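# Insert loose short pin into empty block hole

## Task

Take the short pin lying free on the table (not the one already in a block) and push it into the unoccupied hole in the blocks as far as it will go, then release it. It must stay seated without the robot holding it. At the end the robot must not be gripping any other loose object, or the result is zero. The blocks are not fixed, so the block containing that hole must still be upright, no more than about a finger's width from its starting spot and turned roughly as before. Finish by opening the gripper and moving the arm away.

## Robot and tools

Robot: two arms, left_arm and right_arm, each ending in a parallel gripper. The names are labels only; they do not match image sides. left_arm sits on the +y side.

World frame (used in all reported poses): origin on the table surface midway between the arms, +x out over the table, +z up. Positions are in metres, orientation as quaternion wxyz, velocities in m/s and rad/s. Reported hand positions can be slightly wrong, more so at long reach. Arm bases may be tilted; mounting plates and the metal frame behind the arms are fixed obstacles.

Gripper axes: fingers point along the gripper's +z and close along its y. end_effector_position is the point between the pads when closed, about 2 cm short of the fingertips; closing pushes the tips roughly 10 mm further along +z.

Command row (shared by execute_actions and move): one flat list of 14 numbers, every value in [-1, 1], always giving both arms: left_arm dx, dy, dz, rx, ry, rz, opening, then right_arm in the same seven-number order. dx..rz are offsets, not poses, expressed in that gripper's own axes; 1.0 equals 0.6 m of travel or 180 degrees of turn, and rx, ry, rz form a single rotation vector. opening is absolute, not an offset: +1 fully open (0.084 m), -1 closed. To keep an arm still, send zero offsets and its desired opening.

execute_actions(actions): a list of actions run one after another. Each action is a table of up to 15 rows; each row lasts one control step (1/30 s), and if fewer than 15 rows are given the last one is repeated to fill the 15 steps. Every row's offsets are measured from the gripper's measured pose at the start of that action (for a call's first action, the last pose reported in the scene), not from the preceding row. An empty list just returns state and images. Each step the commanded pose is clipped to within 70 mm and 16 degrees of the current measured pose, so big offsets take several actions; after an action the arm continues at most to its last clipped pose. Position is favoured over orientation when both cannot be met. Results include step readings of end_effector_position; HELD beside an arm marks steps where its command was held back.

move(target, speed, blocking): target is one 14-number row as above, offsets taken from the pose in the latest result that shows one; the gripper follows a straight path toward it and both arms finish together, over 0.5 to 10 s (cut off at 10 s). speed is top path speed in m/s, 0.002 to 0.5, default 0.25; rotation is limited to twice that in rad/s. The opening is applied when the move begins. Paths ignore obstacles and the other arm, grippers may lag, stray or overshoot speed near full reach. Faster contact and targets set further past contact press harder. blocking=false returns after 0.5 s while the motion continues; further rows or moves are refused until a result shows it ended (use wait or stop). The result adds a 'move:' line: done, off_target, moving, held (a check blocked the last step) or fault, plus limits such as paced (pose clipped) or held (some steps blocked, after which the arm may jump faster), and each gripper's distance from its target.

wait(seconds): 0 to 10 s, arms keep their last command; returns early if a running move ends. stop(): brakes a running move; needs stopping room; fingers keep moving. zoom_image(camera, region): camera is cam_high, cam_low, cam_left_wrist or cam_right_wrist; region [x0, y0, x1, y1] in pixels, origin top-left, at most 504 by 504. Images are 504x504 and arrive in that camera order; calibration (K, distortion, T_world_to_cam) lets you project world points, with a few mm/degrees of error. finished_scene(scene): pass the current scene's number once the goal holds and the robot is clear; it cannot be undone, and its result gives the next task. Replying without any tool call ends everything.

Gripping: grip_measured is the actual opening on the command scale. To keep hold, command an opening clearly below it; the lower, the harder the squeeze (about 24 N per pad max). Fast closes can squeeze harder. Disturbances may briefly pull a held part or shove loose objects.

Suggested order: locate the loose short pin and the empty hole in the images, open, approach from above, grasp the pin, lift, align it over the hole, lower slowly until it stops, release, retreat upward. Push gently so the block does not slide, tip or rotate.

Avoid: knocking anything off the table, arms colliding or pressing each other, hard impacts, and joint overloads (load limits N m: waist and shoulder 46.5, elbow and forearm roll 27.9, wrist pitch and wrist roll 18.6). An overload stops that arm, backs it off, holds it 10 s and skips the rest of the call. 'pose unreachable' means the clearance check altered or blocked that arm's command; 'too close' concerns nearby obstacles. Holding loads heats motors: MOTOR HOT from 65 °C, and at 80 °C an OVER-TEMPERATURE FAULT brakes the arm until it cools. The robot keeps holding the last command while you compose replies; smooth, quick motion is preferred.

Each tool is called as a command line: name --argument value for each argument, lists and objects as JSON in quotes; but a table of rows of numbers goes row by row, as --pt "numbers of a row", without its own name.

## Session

execute_actions --actions '[]'

Scene clock: 0.00 s.
left_arm: end_effector_position=(+0.2613, +0.5170, +0.1379) grip_measured=+1.00 end_effector_quat_wxyz=(+0.660, -0.208, +0.722, -0.017) end_effector_velocity=(-0.000, +0.000, -0.001) end_effector_angular_velocity=(+0.002, +0.000, -0.000) | right_arm: end_effector_position=(+0.4787, -0.3742, +0.2428) grip_measured=+1.00 end_effector_quat_wxyz=(-0.675, +0.271, +0.600, +0.334) end_effector_velocity=(+0.001, -0.000, +0.000) end_effector_angular_velocity=(+0.000, -0.001, -0.002)
Joint positions: left_arm=[ 1.187  0.746 -0.429  4.584  2.149  0.887  0.084] | right_arm=[-0.253  0.369 -1.754  0.304  2.024 -2.462  0.084]
Joint velocities: left_arm=[ 0.     0.    -0.002 -0.001  0.     0.    -0.   ] | right_arm=[-0.     0.    -0.003  0.001  0.001 -0.    -0.   ]
Motor temperatures (°C, as the motors report them): left_arm=[30 31 36 34 34 36] | right_arm=[32 31 39 37 30 36]
Hand target (left_arm): +0.261, +0.517, +0.138; +0.660, -0.208, +0.722, -0.017
Hand target (right_arm): +0.479, -0.374, +0.243; +0.675, -0.271, -0.600, -0.334
camera_calibration (this result's frames):
cam_left_wrist: T_world_to_cam=[[-0.285074, 0.907253, -0.309233, -0.32064], [0.0527796, 0.336988, 0.940028, -0.248268], [0.957051, 0.251656, -0.143951, -0.230346], [0, 0, 0, 1]] pos_world=[0.14215, 0.432533, 0.101068]
cam_right_wrist: T_world_to_cam=[[0.784048, 0.61873, 0.0494124, -0.124734], [-0.0463471, 0.137744, -0.989383, 0.383241], [-0.618967, 0.773434, 0.136674, 0.686622], [0, 0, 0, 1]] pos_world=[0.540556, -0.506669, 0.291492]

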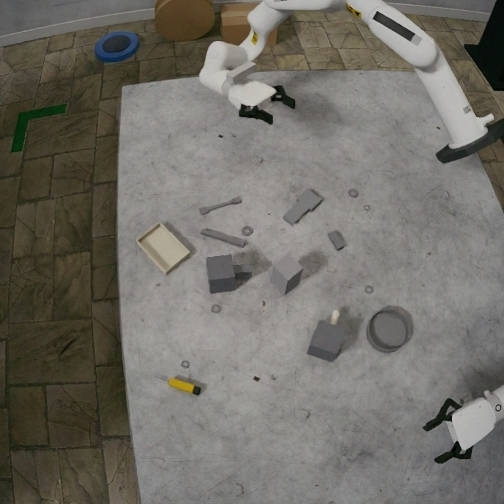

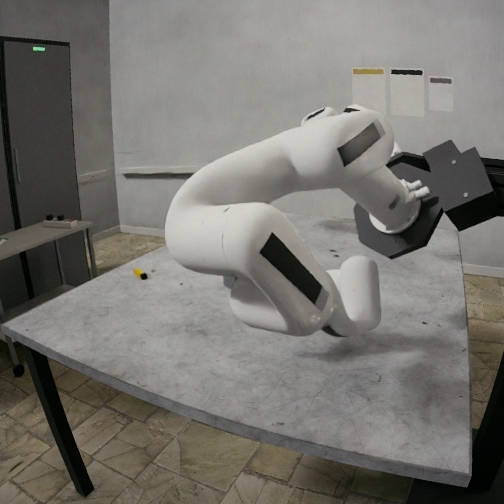

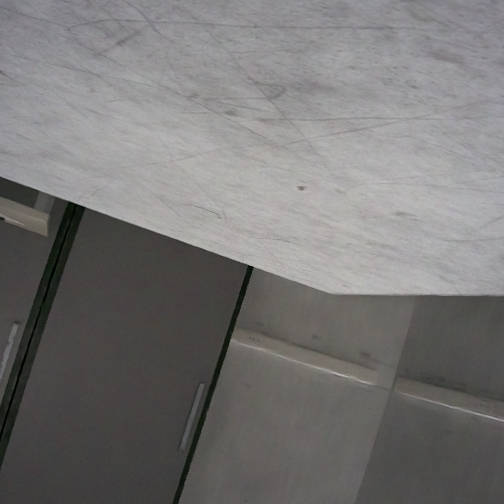

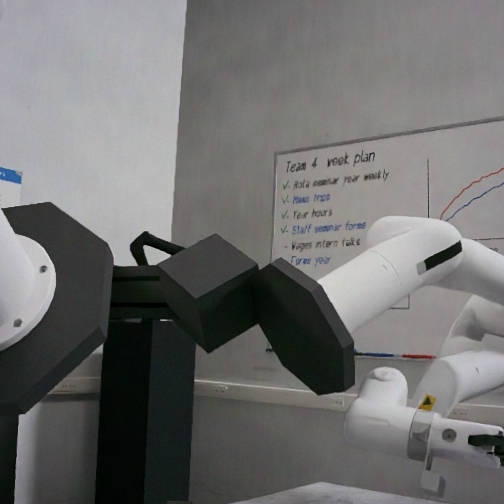

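Scene 1 done. Now inspect scene 2.

zoom_image --camera "cam_high" --region '[190, 170, 430, 380]'

zoom_image --camera "cam_high" --region '[260, 215, 360, 305]'

Region (190, 170, 430, 380) of cam_high's 504x504 image, scaled by 2.100, with more detail than that image has; it fills the top 441 rows of this view, and the rest is white.

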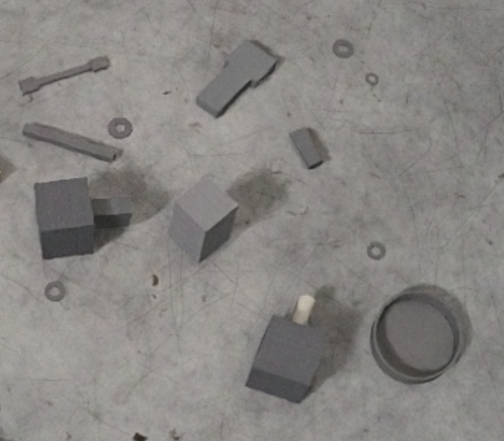

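Region (260, 215, 360, 305) of cam_high's 504x504 image, scaled by 5.040, with more detail than that image has; it fills the top 454 rows of this view, and the rest is white.

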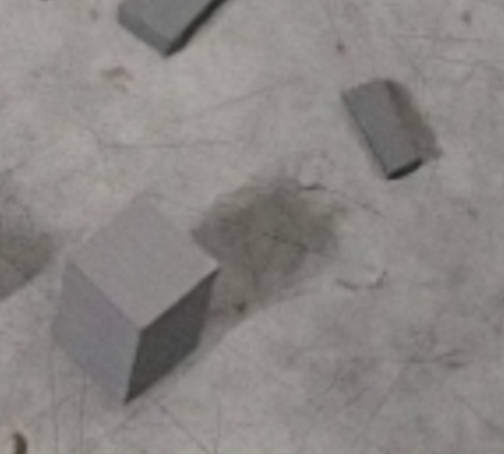

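zoom_image --camera "cam_high" --region '[320, 224, 356, 258]'

zoom_image --camera "cam_high" --region '[262, 246, 316, 300]'

Region (320, 224, 356, 258) of cam_high's 504x504 image, scaled by 14.000, with more detail than that image has.

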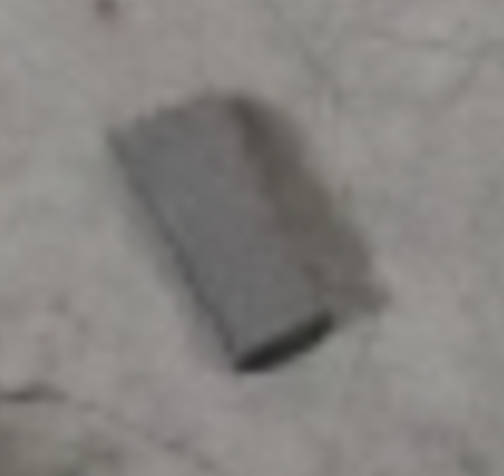

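Region (262, 246, 316, 300) of cam_high's 504x504 image, scaled by 9.333, with more detail than that image has.

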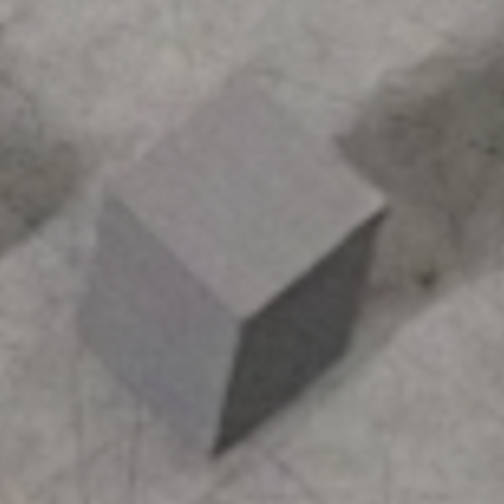

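move --target '[-0.007,-0.2547,0.2543,0.103,0.0426,0.0627,-1,-0.246,0.0715,0.3658,-0.1263,-0.4260,0.0902,0.2]' --speed 0.3

Scene clock: 123.07 s.
left_arm: end_effector_position=(+0.4500, +0.4167, +0.1686) grip_measured=-1.00 end_effector_quat_wxyz=(+0.634, -0.027, +0.768, -0.082) end_effector_velocity=(+0.001, -0.000, +0.001) end_effector_angular_velocity=(-0.001, -0.002, -0.001) | right_arm: end_effector_position=(+0.3679, -0.1606, +0.1261) grip_measured=+0.19 end_effector_quat_wxyz=(-0.134, +0.613, +0.771, +0.108) end_effector_velocity=(+0.000, +0.000, -0.000) end_effector_angular_velocity=(-0.003, -0.003, -0.003)
Joint positions: left_arm=[ 0.246  0.318 -0.381  3.635  1.72   0.759  0.   ] | right_arm=[ 0.157  0.156 -0.563 -1.62   0.56  -0.293  0.052]
Joint velocities: left_arm=[-0.001 -0.    -0.001  0.001 -0.001 -0.001  0.   ] | right_arm=[ 0.002  0.002 -0.    -0.008  0.003  0.01   0.   ]
Motor temperatures (°C, as the motors report them): left_arm=[30 31 39 34 35 36] | right_arm=[33 32 40 37 30 36]
Hand target (left_arm): +0.450, +0.417, +0.169; +0.634, -0.027, +0.768, -0.082
Hand target (right_arm): +0.368, -0.160, +0.126; -0.134, +0.612, +0.772, +0.108
Off the commanded pose (left_arm): 0.001 m, 0 deg.
Off the commanded pose (right_arm): 0.003 m, 0 deg.
move: done
camera_calibration (this result's frames):
cam_left_wrist: T_world_to_cam=[[0.0536023, 0.98399, -0.169972, -0.37424], [0.208583, 0.155429, 0.965575, -0.252091], [0.976535, -0.0872103, -0.196912, -0.23992], [0, 0, 0, 1]] pos_world=[0.306932, 0.386507, 0.13256]
cam_right_wrist: T_world_to_cam=[[0.971402, 0.236691, 0.0188414, -0.29069], [0.228817, -0.911983, -0.340484, -0.118428], [-0.0634064, 0.335058, -0.940062, 0.329779], [0, 0, 0, 1]] pos_world=[0.330385, -0.149695, 0.275167]

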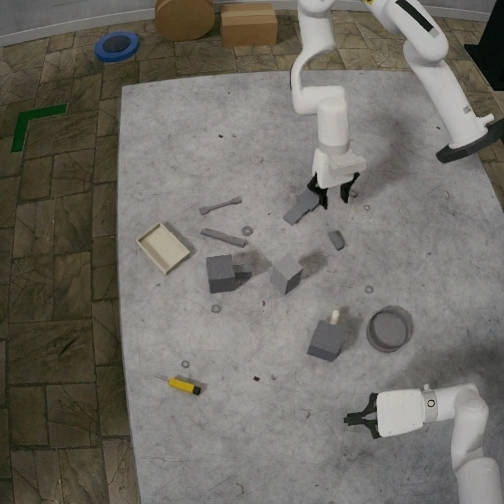

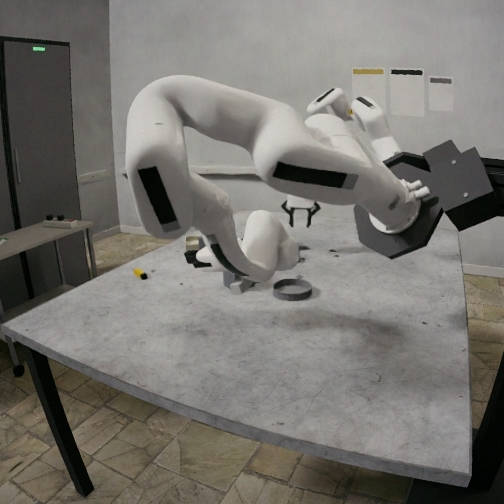

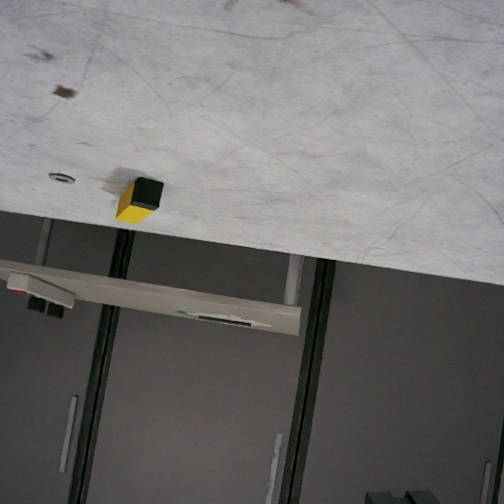

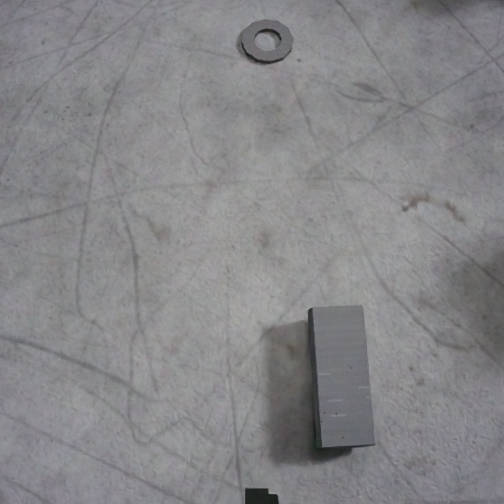

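zoom_image --camera "cam_right_wrist" --region '[255, 290, 425, 470]'

zoom_image --camera "cam_low" --region '[270, 225, 350, 275]'

Region (255, 290, 425, 470) of cam_right_wrist's 504x504 image, scaled by 2.800, with more detail than that image has.

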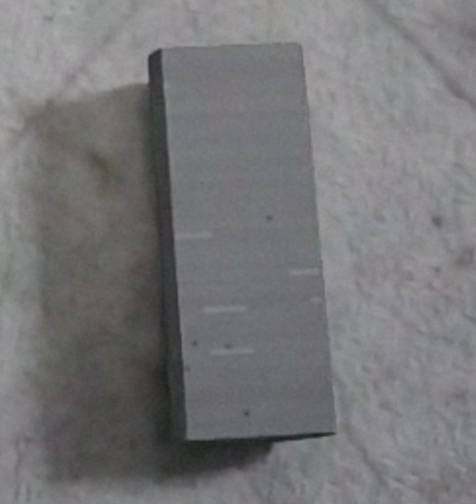

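Region (270, 225, 350, 275) of cam_low's 504x504 image, scaled by 6.300, with more detail than that image has; it fills the top 315 rows of this view, and the rest is white.

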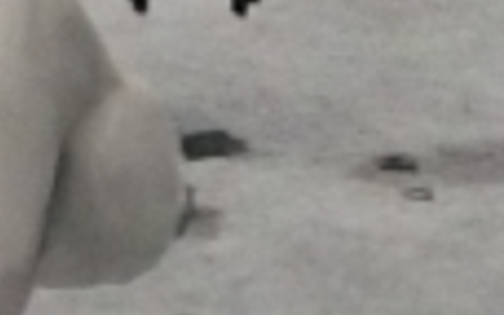

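zoom_image --camera "cam_right_wrist" --region '[295, 295, 375, 345]'

zoom_image --camera "cam_right_wrist" --region '[300, 410, 390, 465]'

Region (295, 295, 375, 345) of cam_right_wrist's 504x504 image, scaled by 6.300, with more detail than that image has; it fills the top 315 rows of this view, and the rest is white.

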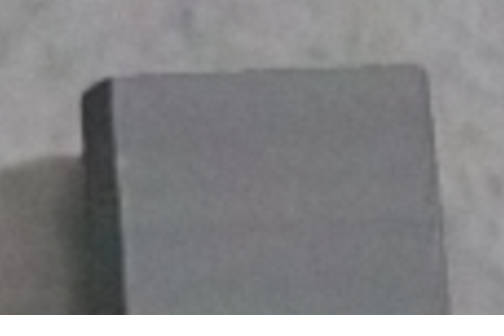

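Region (300, 410, 390, 465) of cam_right_wrist's 504x504 image, scaled by 5.600, with more detail than that image has.

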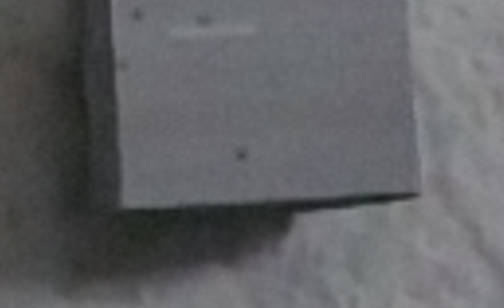

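move --target '[0.067,-0.5137,-0.0972,0.1544,0.064,0.094,-1,0.0092,0.0028,0.1083,0.0033,0,-0.00914,0.2]' --speed 0.25

Scene clock: 208.13 s.
left_arm: end_effector_position=(+0.3656, +0.1133, +0.1894) grip_measured=-1.00 end_effector_quat_wxyz=(+0.548, +0.245, +0.781, -0.172) end_effector_velocity=(-0.002, -0.001, +0.001) end_effector_angular_velocity=(+0.000, -0.000, -0.004) | right_arm: end_effector_position=(+0.3637, -0.1335, +0.0671) grip_measured=+0.19 end_effector_quat_wxyz=(-0.135, +0.601, +0.781, +0.106) end_effector_velocity=(-0.000, +0.001, -0.000) end_effector_angular_velocity=(+0.000, +0.001, +0.000)
Joint positions: left_arm=[-0.436  0.885 -0.657  3.083  1.494  1.071  0.   ] | right_arm=[ 0.077  0.401 -0.723 -1.819  0.547 -0.17   0.052]
Joint velocities: left_arm=[-0.004  0.003 -0.    -0.002 -0.     0.     0.   ] | right_arm=[-0.     0.003 -0.001  0.    -0.     0.    -0.   ]
Motor temperatures (°C, as the motors report them): left_arm=[30 31 37 34 35 36] | right_arm=[33 31 39 37 30 36]
Hand target (left_arm): +0.365, +0.113, +0.190; +0.548, +0.246, +0.781, -0.172
Hand target (right_arm): +0.364, -0.133, +0.067; -0.135, +0.601, +0.781, +0.106
Off the commanded pose (left_arm): 0.001 m, 0 deg.
Off the commanded pose (right_arm): 0.000 m, 0 deg.
move: done
camera_calibration (this result's frames):
cam_left_wrist: T_world_to_cam=[[0.563107, 0.826338, -0.00870424, -0.266543], [0.297227, -0.192694, 0.93516, -0.194583], [0.771082, -0.529182, -0.354118, -0.0248434], [0, 0, 0, 1]] pos_world=[0.227084, 0.169613, 0.170849]
cam_right_wrist: T_world_to_cam=[[0.963815, 0.26586, 0.0194709, -0.285317], [0.256393, -0.904544, -0.340681, -0.121854], [-0.0729611, 0.333346, -0.939977, 0.268149], [0, 0, 0, 1]] pos_world=[0.3258, -0.123754, 0.216096]

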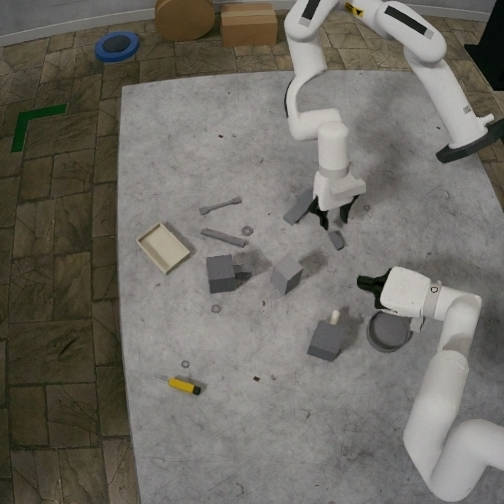

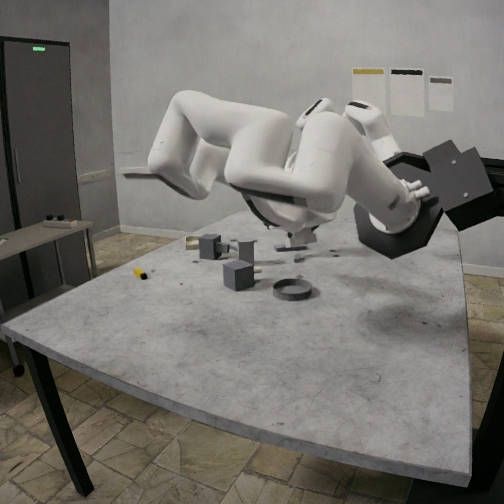

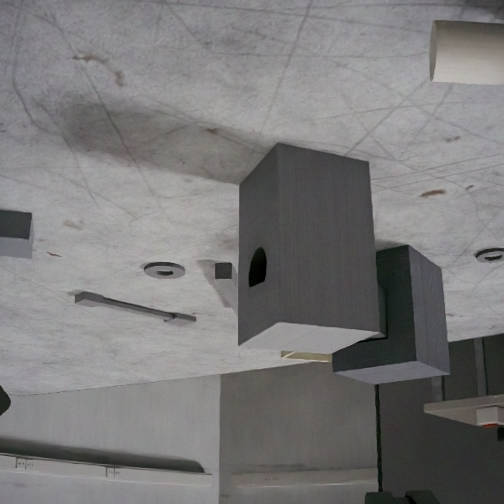

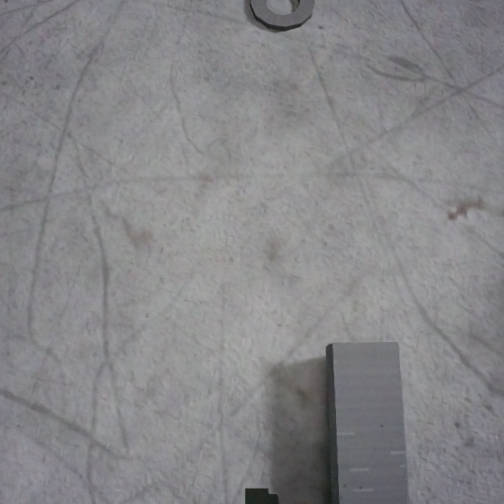

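zoom_image --camera "cam_left_wrist" --region '[220, 130, 400, 360]'

zoom_image --camera "cam_left_wrist" --region '[230, 235, 290, 300]'

zoom_image --camera "cam_right_wrist" --region '[240, 330, 440, 504]'

Region (220, 130, 400, 360) of cam_left_wrist's 504x504 image, scaled by 2.191, with more detail than that image has; it fills the left 394 columns of this view, and the rest is white.

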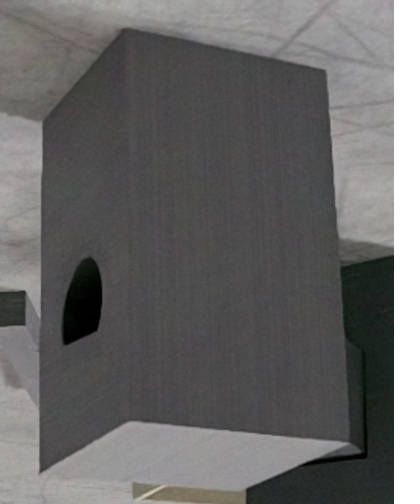

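Region (230, 235, 290, 300) of cam_left_wrist's 504x504 image, scaled by 7.754, with more detail than that image has; it fills the left 465 columns of this view, and the rest is white.

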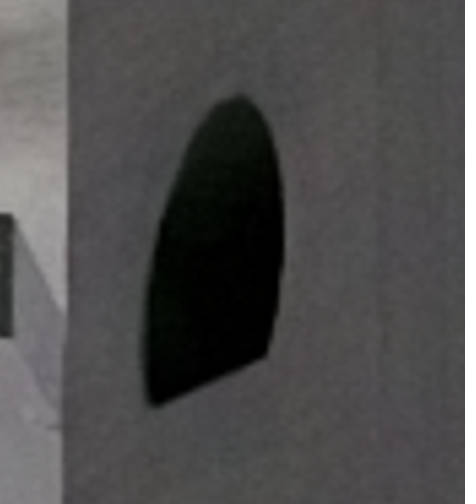

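Region (240, 330, 440, 504) of cam_right_wrist's 504x504 image, scaled by 2.520, with more detail than that image has; it fills the top 438 rows of this view, and the rest is white.

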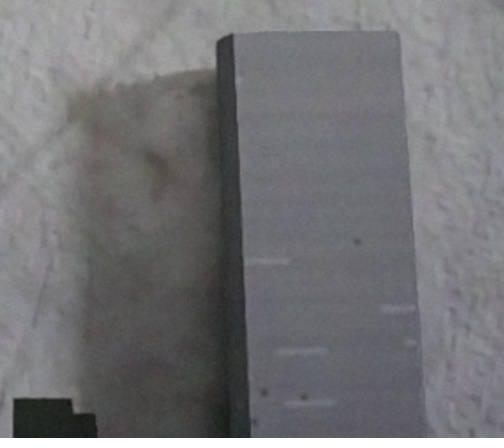

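move --target '[0,0,0,0,0,0,-1,0.0003,0.0009,0.0735,0,0,0,-0.05]' --speed 0.06

zoom_image --camera "cam_right_wrist" --region '[260, 340, 504, 504]'

Scene clock: 283.90 s.
left_arm: end_effector_position=(+0.3656, +0.1133, +0.1894) grip_measured=-1.00 end_effector_quat_wxyz=(+0.548, +0.245, +0.781, -0.172) end_effector_velocity=(-0.000, -0.000, +0.000) end_effector_angular_velocity=(-0.000, -0.001, -0.001) | right_arm: end_effector_position=(+0.3607, -0.1186, +0.0258) grip_measured=-0.06 end_effector_quat_wxyz=(-0.135, +0.601, +0.781, +0.106) end_effector_velocity=(+0.002, -0.000, -0.000) end_effector_angular_velocity=(-0.001, -0.003, -0.003)
Joint positions: left_arm=[-0.436  0.885 -0.657  3.083  1.494  1.071  0.   ] | right_arm=[ 0.022  0.549 -0.836 -1.935  0.541 -0.096  0.041]
Joint velocities: left_arm=[-0.    -0.     0.     0.001  0.     0.     0.   ] | right_arm=[ 0.    -0.    -0.003 -0.002 -0.     0.002  0.   ]
Motor temperatures (°C, as the motors report them): left_arm=[30 31 36 34 35 36] | right_arm=[33 32 39 37 30 36]
Hand target (left_arm): +0.366, +0.113, +0.189; +0.548, +0.245, +0.781, -0.172
Hand target (right_arm): +0.361, -0.119, +0.026; -0.135, +0.601, +0.781, +0.106
Off the commanded pose (left_arm): 0.000 m, 0 deg.
Off the commanded pose (right_arm): 0.000 m, 0 deg.
move: done
camera_calibration (this result's frames):
cam_left_wrist: T_world_to_cam=[[0.563109, 0.826337, -0.00870418, -0.266542], [0.297226, -0.192694, 0.935161, -0.194583], [0.771081, -0.529184, -0.354116, -0.024843], [0, 0, 0, 1]] pos_world=[0.227083, 0.169612, 0.170849]
cam_right_wrist: T_world_to_cam=[[0.96389, 0.265556, 0.0199207, -0.285611], [0.256243, -0.904519, -0.340859, -0.121561], [-0.0724984, 0.333655, -0.939903, 0.22407], [0, 0, 0, 1]] pos_world=[0.322691, -0.108871, 0.174858]

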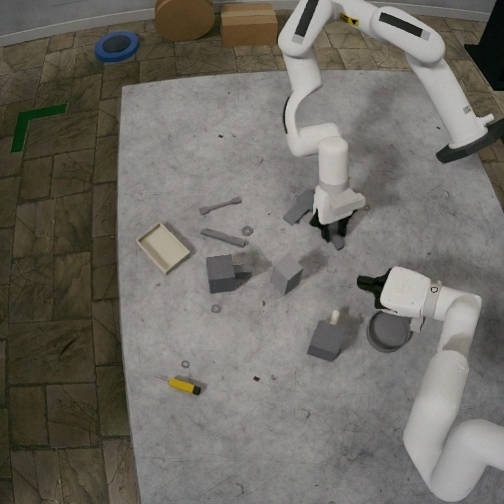

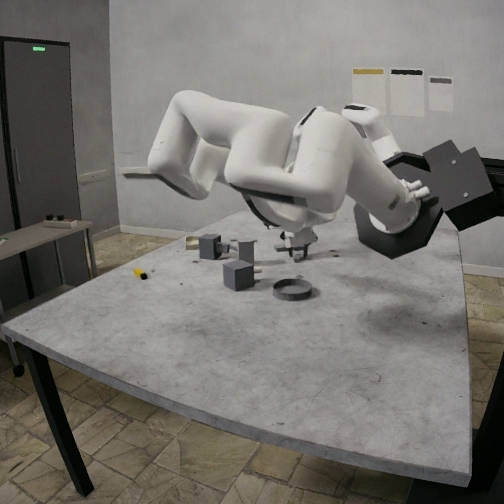

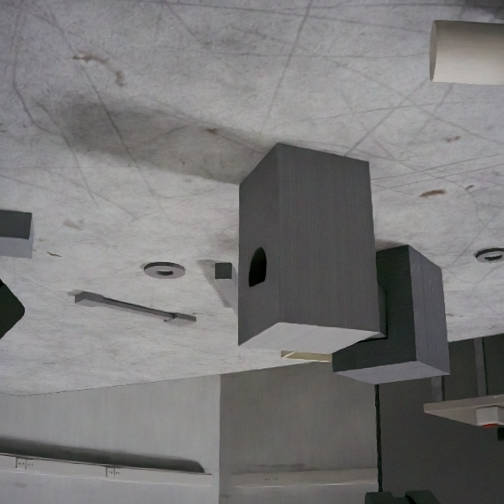

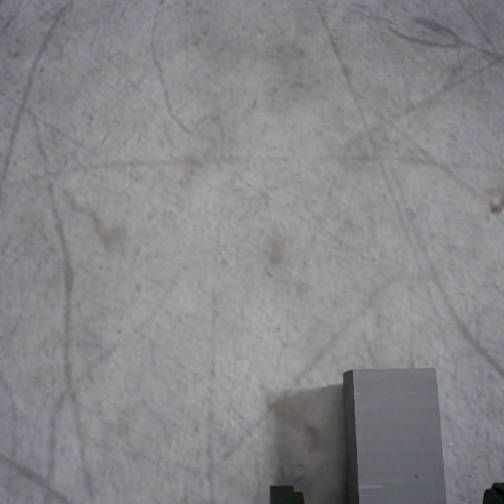

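Region (260, 340, 504, 504) of cam_right_wrist's 504x504 image, scaled by 2.066, with more detail than that image has; it fills the top 339 rows of this view, and the rest is white.

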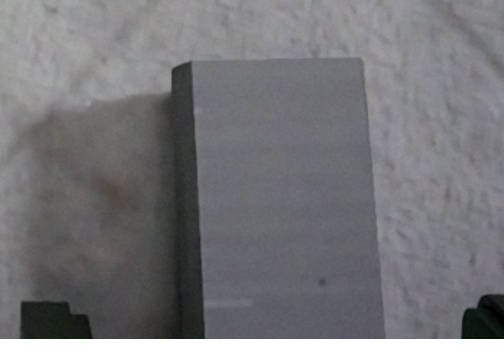

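execute_actions --actions '[[[0,0,0,0,0,0,-1,0,0.0004,0,0,0,0,-0.12],[0,0,0,0,0,0,-1,0,0.0008,0,0,0,0,-0.17],[0,0,0,0,0,0,-1,0,0.0012,0,0,0,0,-0.22],[0,0,0,0,0,0,-1,0,0.0012,0,0,0,0,-0.26],[0,0,0,0,0,0,-1,0,0.0012,0,0,0,0,-0.30],[0,0,0,0,0,0,-1,0,0.0012,0,0,0,0,-0.33],[0,0,0,0,0,0,-1,0,0.0012,0,0,0,0,-0.36],[0,0,0,0,0,0,-1,0,0.0012,0,0,0,0,-0.38],[0,0,0,0,0,0,-1,0,0.0012,0,0,0,0,-0.40],[0,0,0,0,0,0,-1,0,0.0012,0,0,0,0,-0.41]]]'

zoom_image --camera "cam_right_wrist" --region '[290, 354, 500, 504]'

Scene clock: 313.73 s.
left_arm: end_effector_position=(+0.3656, +0.1133, +0.1894) grip_measured=-1.00 end_effector_quat_wxyz=(+0.548, +0.245, +0.781, -0.172) end_effector_velocity=(+0.000, -0.000, -0.000) end_effector_angular_velocity=(-0.000, -0.000, -0.000) | right_arm: end_effector_position=(+0.3614, -0.1184, +0.0258) grip_measured=-0.43 end_effector_quat_wxyz=(-0.135, +0.601, +0.781, +0.106) end_effector_velocity=(-0.001, +0.001, +0.000) end_effector_angular_velocity=(+0.001, +0.001, +0.001)
Joint positions: left_arm=[-0.436  0.885 -0.657  3.083  1.494  1.071  0.   ] | right_arm=[ 0.023  0.549 -0.838 -1.932  0.541 -0.098  0.025]
Joint velocities: left_arm=[ 0.    -0.    -0.     0.001 -0.001  0.     0.   ] | right_arm=[-0.     0.001  0.001 -0.001 -0.001  0.    -0.   ]
Motor temperatures (°C, as the motors report them): left_arm=[30 31 36 34 35 36] | right_arm=[33 32 39 37 30 36]
Hand target (left_arm): +0.366, +0.113, +0.189; +0.548, +0.245, +0.781, -0.172
Hand target (right_arm): +0.361, -0.118, +0.026; -0.135, +0.601, +0.781, +0.106
Off the commanded pose (left_arm): 0.000 m, 0 deg.
Off the commanded pose (right_arm): 0.000 m, 0 deg.
Step readings (end_effector_position):
0: left_arm (+0.3656, +0.1133, +0.1894) | right_arm (+0.3605, -0.1185, +0.0257)
1: left_arm (+0.3656, +0.1133, +0.1894) | right_arm (+0.3605, -0.1185, +0.0257)
2: left_arm (+0.3656, +0.1133, +0.1894) | right_arm (+0.3606, -0.1185, +0.0258)
4: left_arm (+0.3656, +0.1133, +0.1894) | right_arm (+0.3610, -0.1184, +0.0258)
8: left_arm (+0.3656, +0.1133, +0.1894) | right_arm (+0.3614, -0.1184, +0.0258)
15: end_effector_position above
camera_calibration (this result's frames):
cam_left_wrist: T_world_to_cam=[[0.563109, 0.826337, -0.00870403, -0.266542], [0.297225, -0.192695, 0.935161, -0.194583], [0.771081, -0.529184, -0.354116, -0.0248429], [0, 0, 0, 1]] pos_world=[0.227083, 0.169612, 0.170849]
cam_right_wrist: T_world_to_cam=[[0.963885, 0.265573, 0.0198994, -0.286311], [0.256253, -0.904515, -0.340863, -0.121571], [-0.0725248, 0.333652, -0.939902, 0.224068], [0, 0, 0, 1]] pos_world=[0.323375, -0.108687, 0.17486]

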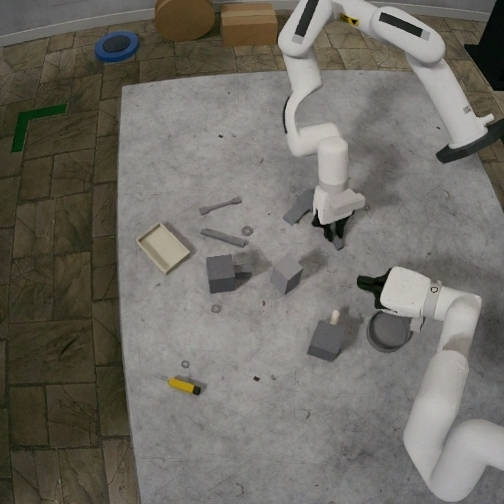

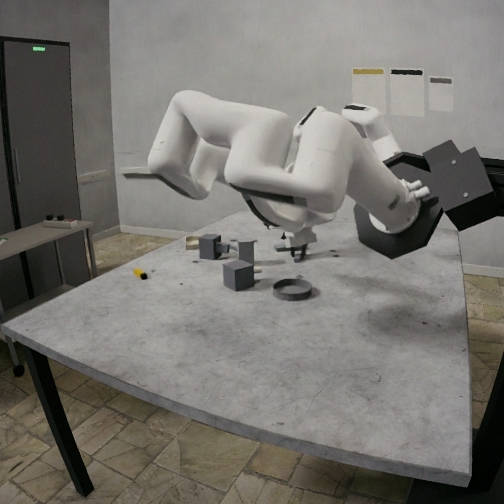

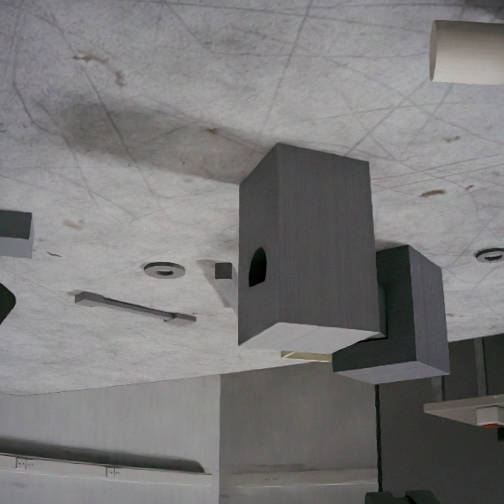

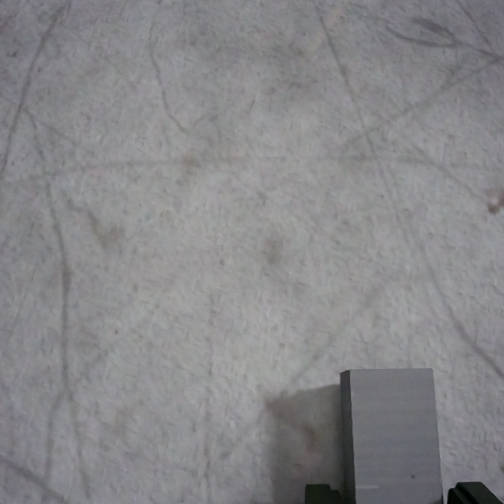

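Region (290, 354, 500, 504) of cam_right_wrist's 504x504 image, scaled by 2.400, with more detail than that image has; it fills the top 360 rows of this view, and the rest is white.

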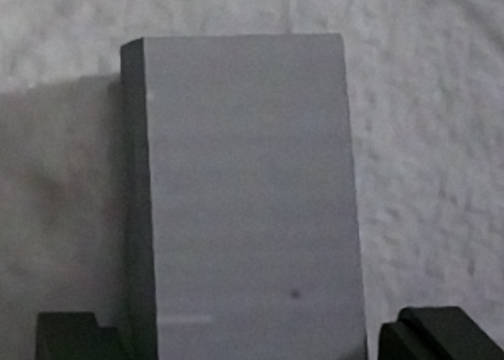

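execute_actions --actions '[[[0,0,0,0,0,0,-1,0,-0.0003,0,0,0,0,-0.44],[0,0,0,0,0,0,-1,0,-0.0003,0,0,0,0,-0.46],[0,0,0,0,0,0,-1,0,-0.0003,0,0,0,0,-0.48],[0,0,0,0,0,0,-1,0,-0.0003,0,0,0,0,-0.50],[0,0,0,0,0,0,-1,0,-0.0003,0,0,0,0,-0.52],[0,0,0,0,0,0,-1,0,-0.0003,0,0,0,0,-0.54],[0,0,0,0,0,0,-1,0,-0.0003,0,0,0,0,-0.57],[0,0,0,0,0,0,-1,0,-0.0003,0,0,0,0,-0.61],[0,0,0,0,0,0,-1,0,-0.0003,0,0,0,0,-0.67],[0,0,0,0,0,0,-1,0,-0.0003,0,0,0,0,-0.75],[0,0,0,0,0,0,-1,0,-0.0003,0,0,0,0,-0.85],[0,0,0,0,0,0,-1,0,-0.0003,0,0,0,0,-1]]]'

zoom_image --camera "cam_right_wrist" --region '[290, 354, 500, 504]'

Scene clock: 322.10 s.
left_arm: end_effector_position=(+0.3656, +0.1133, +0.1894) grip_measured=-1.00 end_effector_quat_wxyz=(+0.548, +0.245, +0.781, -0.172) end_effector_velocity=(-0.001, -0.000, -0.000) end_effector_angular_velocity=(-0.000, +0.001, -0.001) | right_arm: end_effector_position=(+0.3613, -0.1184, +0.0259) grip_measured=-0.51 end_effector_quat_wxyz=(-0.135, +0.601, +0.781, +0.106) end_effector_velocity=(-0.000, +0.000, +0.000) end_effector_angular_velocity=(+0.000, +0.000, -0.001)
Joint positions: left_arm=[-0.436  0.885 -0.657  3.083  1.494  1.071  0.   ] | right_arm=[ 0.023  0.549 -0.838 -1.933  0.541 -0.098  0.021]
Joint velocities: left_arm=[-0.     0.001  0.     0.    -0.001 -0.     0.   ] | right_arm=[ 0.     0.     0.    -0.    -0.     0.001  0.   ]
Motor temperatures (°C, as the motors report them): left_arm=[30 31 36 34 34 36] | right_arm=[33 32 39 37 30 36]
Hand target (left_arm): +0.366, +0.113, +0.189; +0.548, +0.245, +0.781, -0.172
Hand target (right_arm): +0.361, -0.118, +0.026; -0.135, +0.601, +0.781, +0.106
Off the commanded pose (left_arm): 0.000 m, 0 deg.
Off the commanded pose (right_arm): 0.000 m, 0 deg.
Step readings (end_effector_position):
0: left_arm (+0.3656, +0.1133, +0.1894) | right_arm (+0.3614, -0.1184, +0.0258)
1: left_arm (+0.3656, +0.1133, +0.1894) | right_arm (+0.3614, -0.1184, +0.0258)
2: left_arm (+0.3656, +0.1133, +0.1894) | right_arm (+0.3613, -0.1184, +0.0258)
4: left_arm (+0.3656, +0.1133, +0.1894) | right_arm (+0.3613, -0.1184, +0.0259)
8: left_arm (+0.3656, +0.1133, +0.1894) | right_arm (+0.3613, -0.1184, +0.0259)
15: end_effector_position above
camera_calibration (this result's frames):
cam_left_wrist: T_world_to_cam=[[0.563109, 0.826337, -0.00870393, -0.266542], [0.297225, -0.192694, 0.935161, -0.194583], [0.771081, -0.529184, -0.354116, -0.024843], [0, 0, 0, 1]] pos_world=[0.227083, 0.169612, 0.170849]
cam_right_wrist: T_world_to_cam=[[0.963895, 0.26553, 0.0200263, -0.286214], [0.256253, -0.904511, -0.340873, -0.121572], [-0.0723981, 0.333697, -0.939896, 0.224052], [0, 0, 0, 1]] pos_world=[0.323254, -0.108731, 0.174877]

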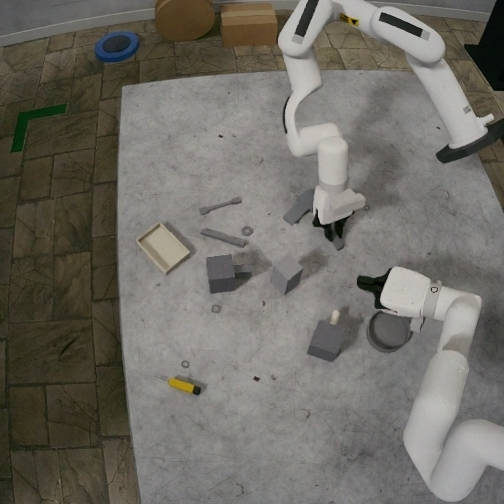

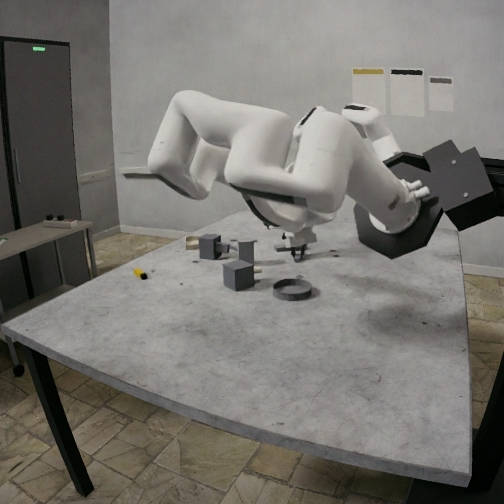

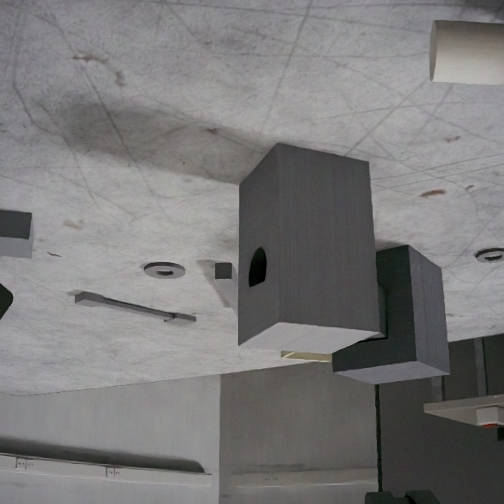

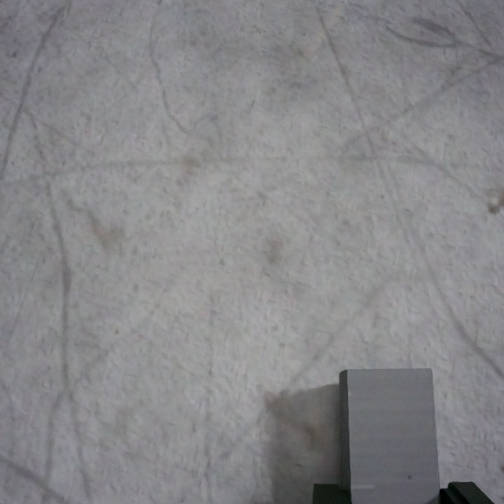

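Region (290, 354, 500, 504) of cam_right_wrist's 504x504 image, scaled by 2.400, with more detail than that image has; it fills the top 360 rows of this view, and the rest is white.

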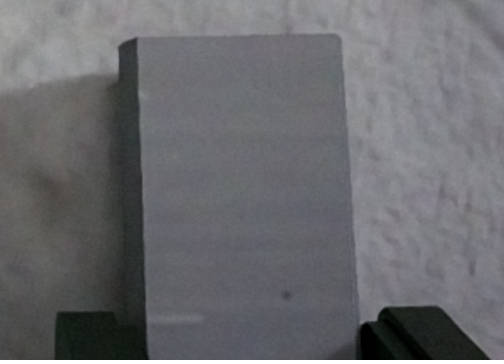

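move --target '[0,0,0,0,0,0,-1,0.0921,0.1451,-0.0514,-0.08524,0.03248,0.38044,-1]' --speed 0.3

zoom_image --camera "cam_left_wrist" --region '[130, 215, 290, 325]'

zoom_image --camera "cam_right_wrist" --region '[250, 180, 504, 420]'

Scene clock: 355.77 s.
left_arm: end_effector_position=(+0.3656, +0.1133, +0.1894) grip_measured=-1.00 end_effector_quat_wxyz=(+0.548, +0.245, +0.781, -0.172) end_effector_velocity=(-0.001, +0.000, -0.001) end_effector_angular_velocity=(+0.001, +0.003, -0.001) | right_arm: end_effector_position=(+0.4350, -0.0564, +0.0738) grip_measured=-0.52 end_effector_quat_wxyz=(-0.132, +0.941, +0.281, +0.138) end_effector_velocity=(+0.000, -0.000, +0.000) end_effector_angular_velocity=(-0.000, -0.002, -0.001)
Joint positions: left_arm=[-0.436  0.885 -0.657  3.083  1.494  1.071  0.   ] | right_arm=[ 0.254  0.617 -0.922 -2.104  0.675  1.405  0.021]
Joint velocities: left_arm=[ 0.     0.     0.002 -0.001 -0.001  0.     0.   ] | right_arm=[ 0.001 -0.     0.    -0.003  0.002  0.003 -0.   ]
Motor temperatures (°C, as the motors report them): left_arm=[31 31 36 34 34 36] | right_arm=[33 32 39 37 30 36]
Hand target (left_arm): +0.366, +0.113, +0.189; +0.548, +0.245, +0.781, -0.172
Hand target (right_arm): +0.435, -0.056, +0.074; -0.132, +0.941, +0.281, +0.138
Off the commanded pose (left_arm): 0.000 m, 0 deg.
Off the commanded pose (right_arm): 0.000 m, 0 deg.
move: done
camera_calibration (this result's frames):
cam_left_wrist: T_world_to_cam=[[0.563109, 0.826337, -0.00870397, -0.266542], [0.297225, -0.192694, 0.935161, -0.194583], [0.771081, -0.529184, -0.354116, -0.024843], [0, 0, 0, 1]] pos_world=[0.227083, 0.169612, 0.170849]
cam_right_wrist: T_world_to_cam=[[0.574868, -0.803689, -0.15366, -0.253012], [-0.79467, -0.503618, -0.338922, 0.411586], [0.195002, 0.316945, -0.928181, 0.135654], [0, 0, 0, 1]] pos_world=[0.44607, -0.0390555, 0.22653]

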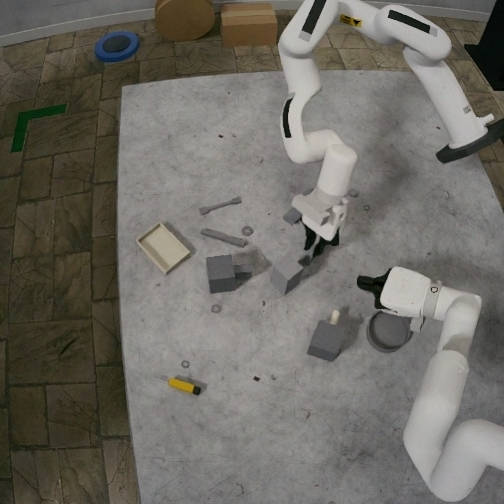

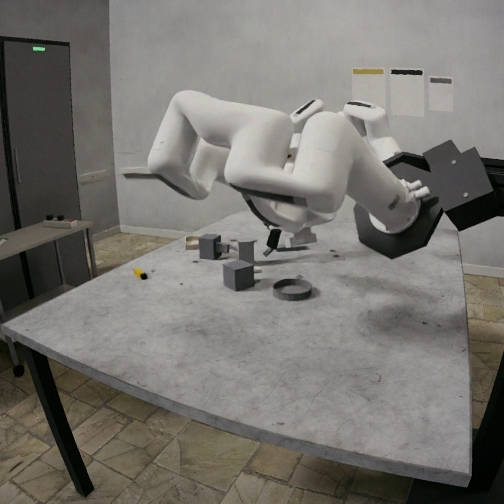

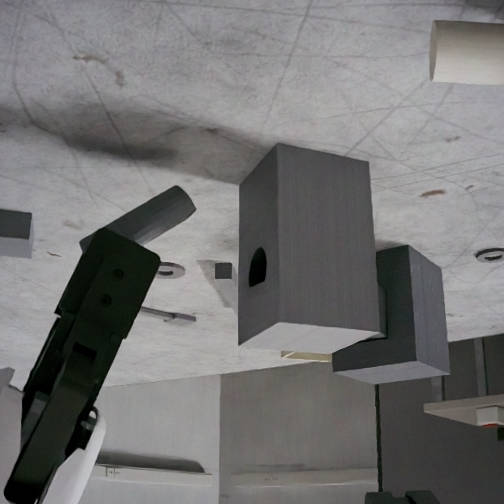

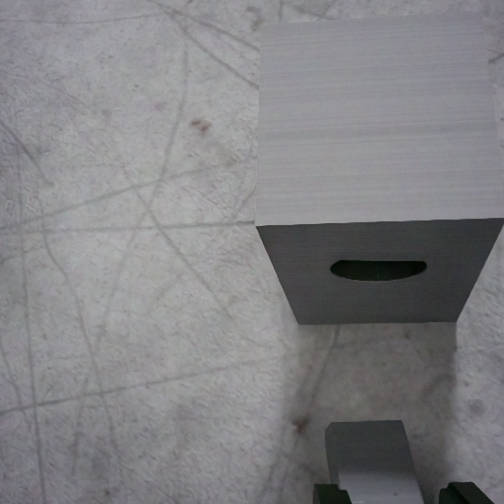

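Region (130, 215, 290, 325) of cam_left_wrist's 504x504 image, scaled by 3.150, with more detail than that image has; it fills the top 346 rows of this view, and the rest is white.

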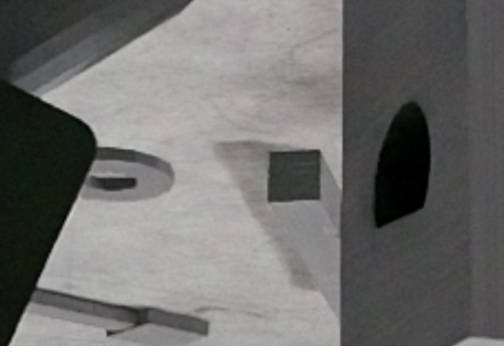

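Region (250, 180, 504, 420) of cam_right_wrist's 504x504 image, scaled by 1.984, with more detail than that image has.

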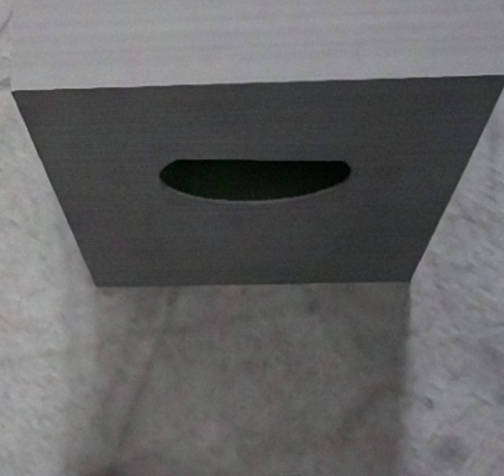

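execute_actions --actions '[]'

zoom_image --camera "cam_left_wrist" --region '[40, 150, 240, 330]'

Scene clock: 367.57 s.
left_arm: end_effector_position=(+0.3656, +0.1133, +0.1894) grip_measured=-1.00 end_effector_quat_wxyz=(+0.548, +0.245, +0.781, -0.172) end_effector_velocity=(-0.000, -0.000, +0.000) end_effector_angular_velocity=(+0.000, -0.000, -0.000) | right_arm: end_effector_position=(+0.4351, -0.0563, +0.0739) grip_measured=-0.52 end_effector_quat_wxyz=(-0.132, +0.941, +0.281, +0.138) end_effector_velocity=(-0.000, +0.000, +0.000) end_effector_angular_velocity=(-0.000, +0.000, +0.001)
Joint positions: left_arm=[-0.436  0.885 -0.657  3.083  1.494  1.071  0.   ] | right_arm=[ 0.255  0.618 -0.922 -2.104  0.675  1.406  0.021]
Joint velocities: left_arm=[-0.001  0.     0.    -0.     0.     0.     0.   ] | right_arm=[ 0.     0.     0.     0.     0.    -0.001 -0.   ]
Motor temperatures (°C, as the motors report them): left_arm=[31 31 36 34 34 36] | right_arm=[33 32 39 37 30 36]
Hand target (left_arm): +0.366, +0.113, +0.189; +0.548, +0.245, +0.781, -0.172
Hand target (right_arm): +0.435, -0.056, +0.074; -0.132, +0.941, +0.281, +0.138
Off the commanded pose (left_arm): 0.000 m, 0 deg.
Off the commanded pose (right_arm): 0.000 m, 0 deg.
camera_calibration (this result's frames):
cam_left_wrist: T_world_to_cam=[[0.563109, 0.826337, -0.00870371, -0.266542], [0.297225, -0.192695, 0.935161, -0.194583], [0.771081, -0.529184, -0.354116, -0.024843], [0, 0, 0, 1]] pos_world=[0.227083, 0.169612, 0.170849]
cam_right_wrist: T_world_to_cam=[[0.574796, -0.80374, -0.15366, -0.252901], [-0.794661, -0.503457, -0.339184, 0.411754], [0.195254, 0.317069, -0.928086, 0.135599], [0, 0, 0, 1]] pos_world=[0.446095, -0.0389609, 0.226647]

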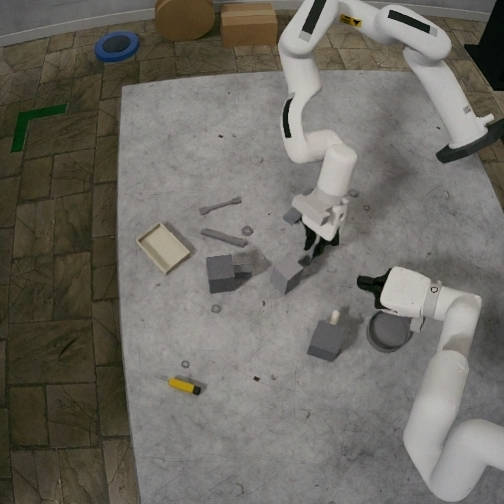

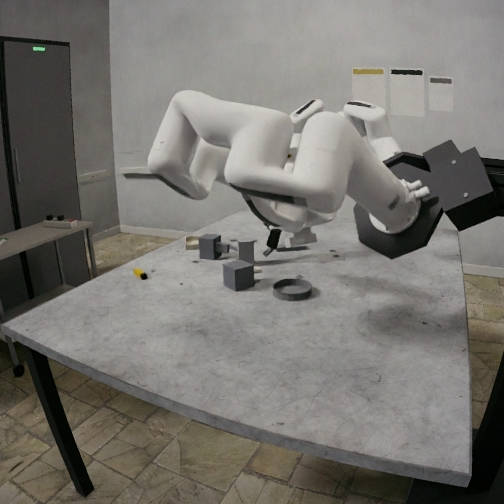

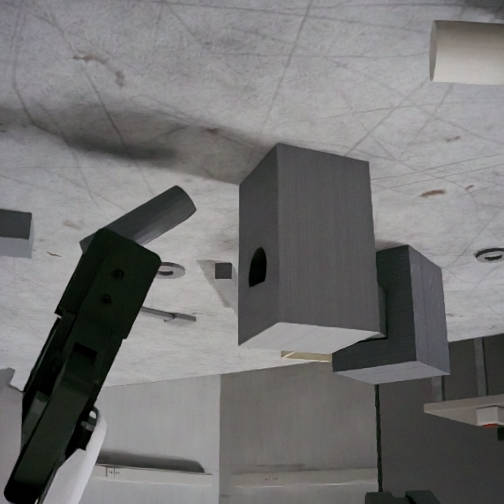

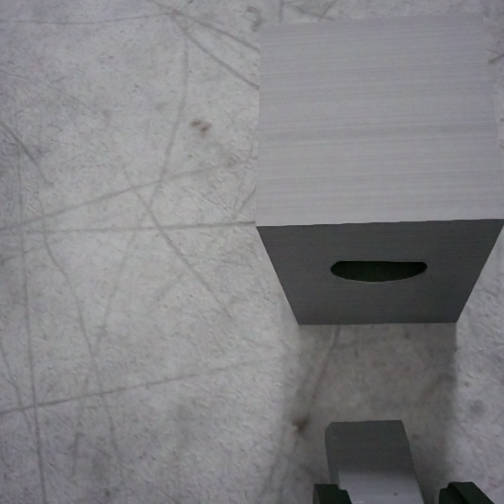

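Region (40, 150, 240, 330) of cam_left_wrist's 504x504 image, scaled by 2.520, with more detail than that image has; it fills the top 454 rows of this view, and the rest is white.

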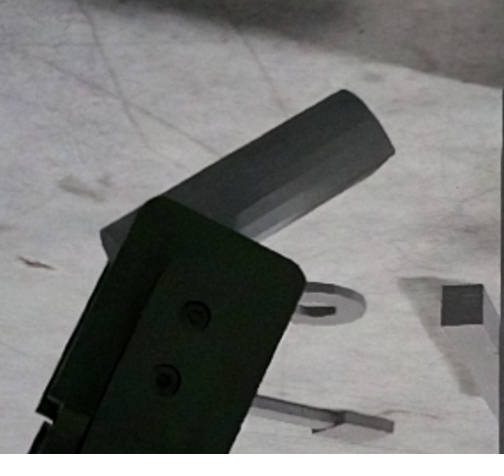

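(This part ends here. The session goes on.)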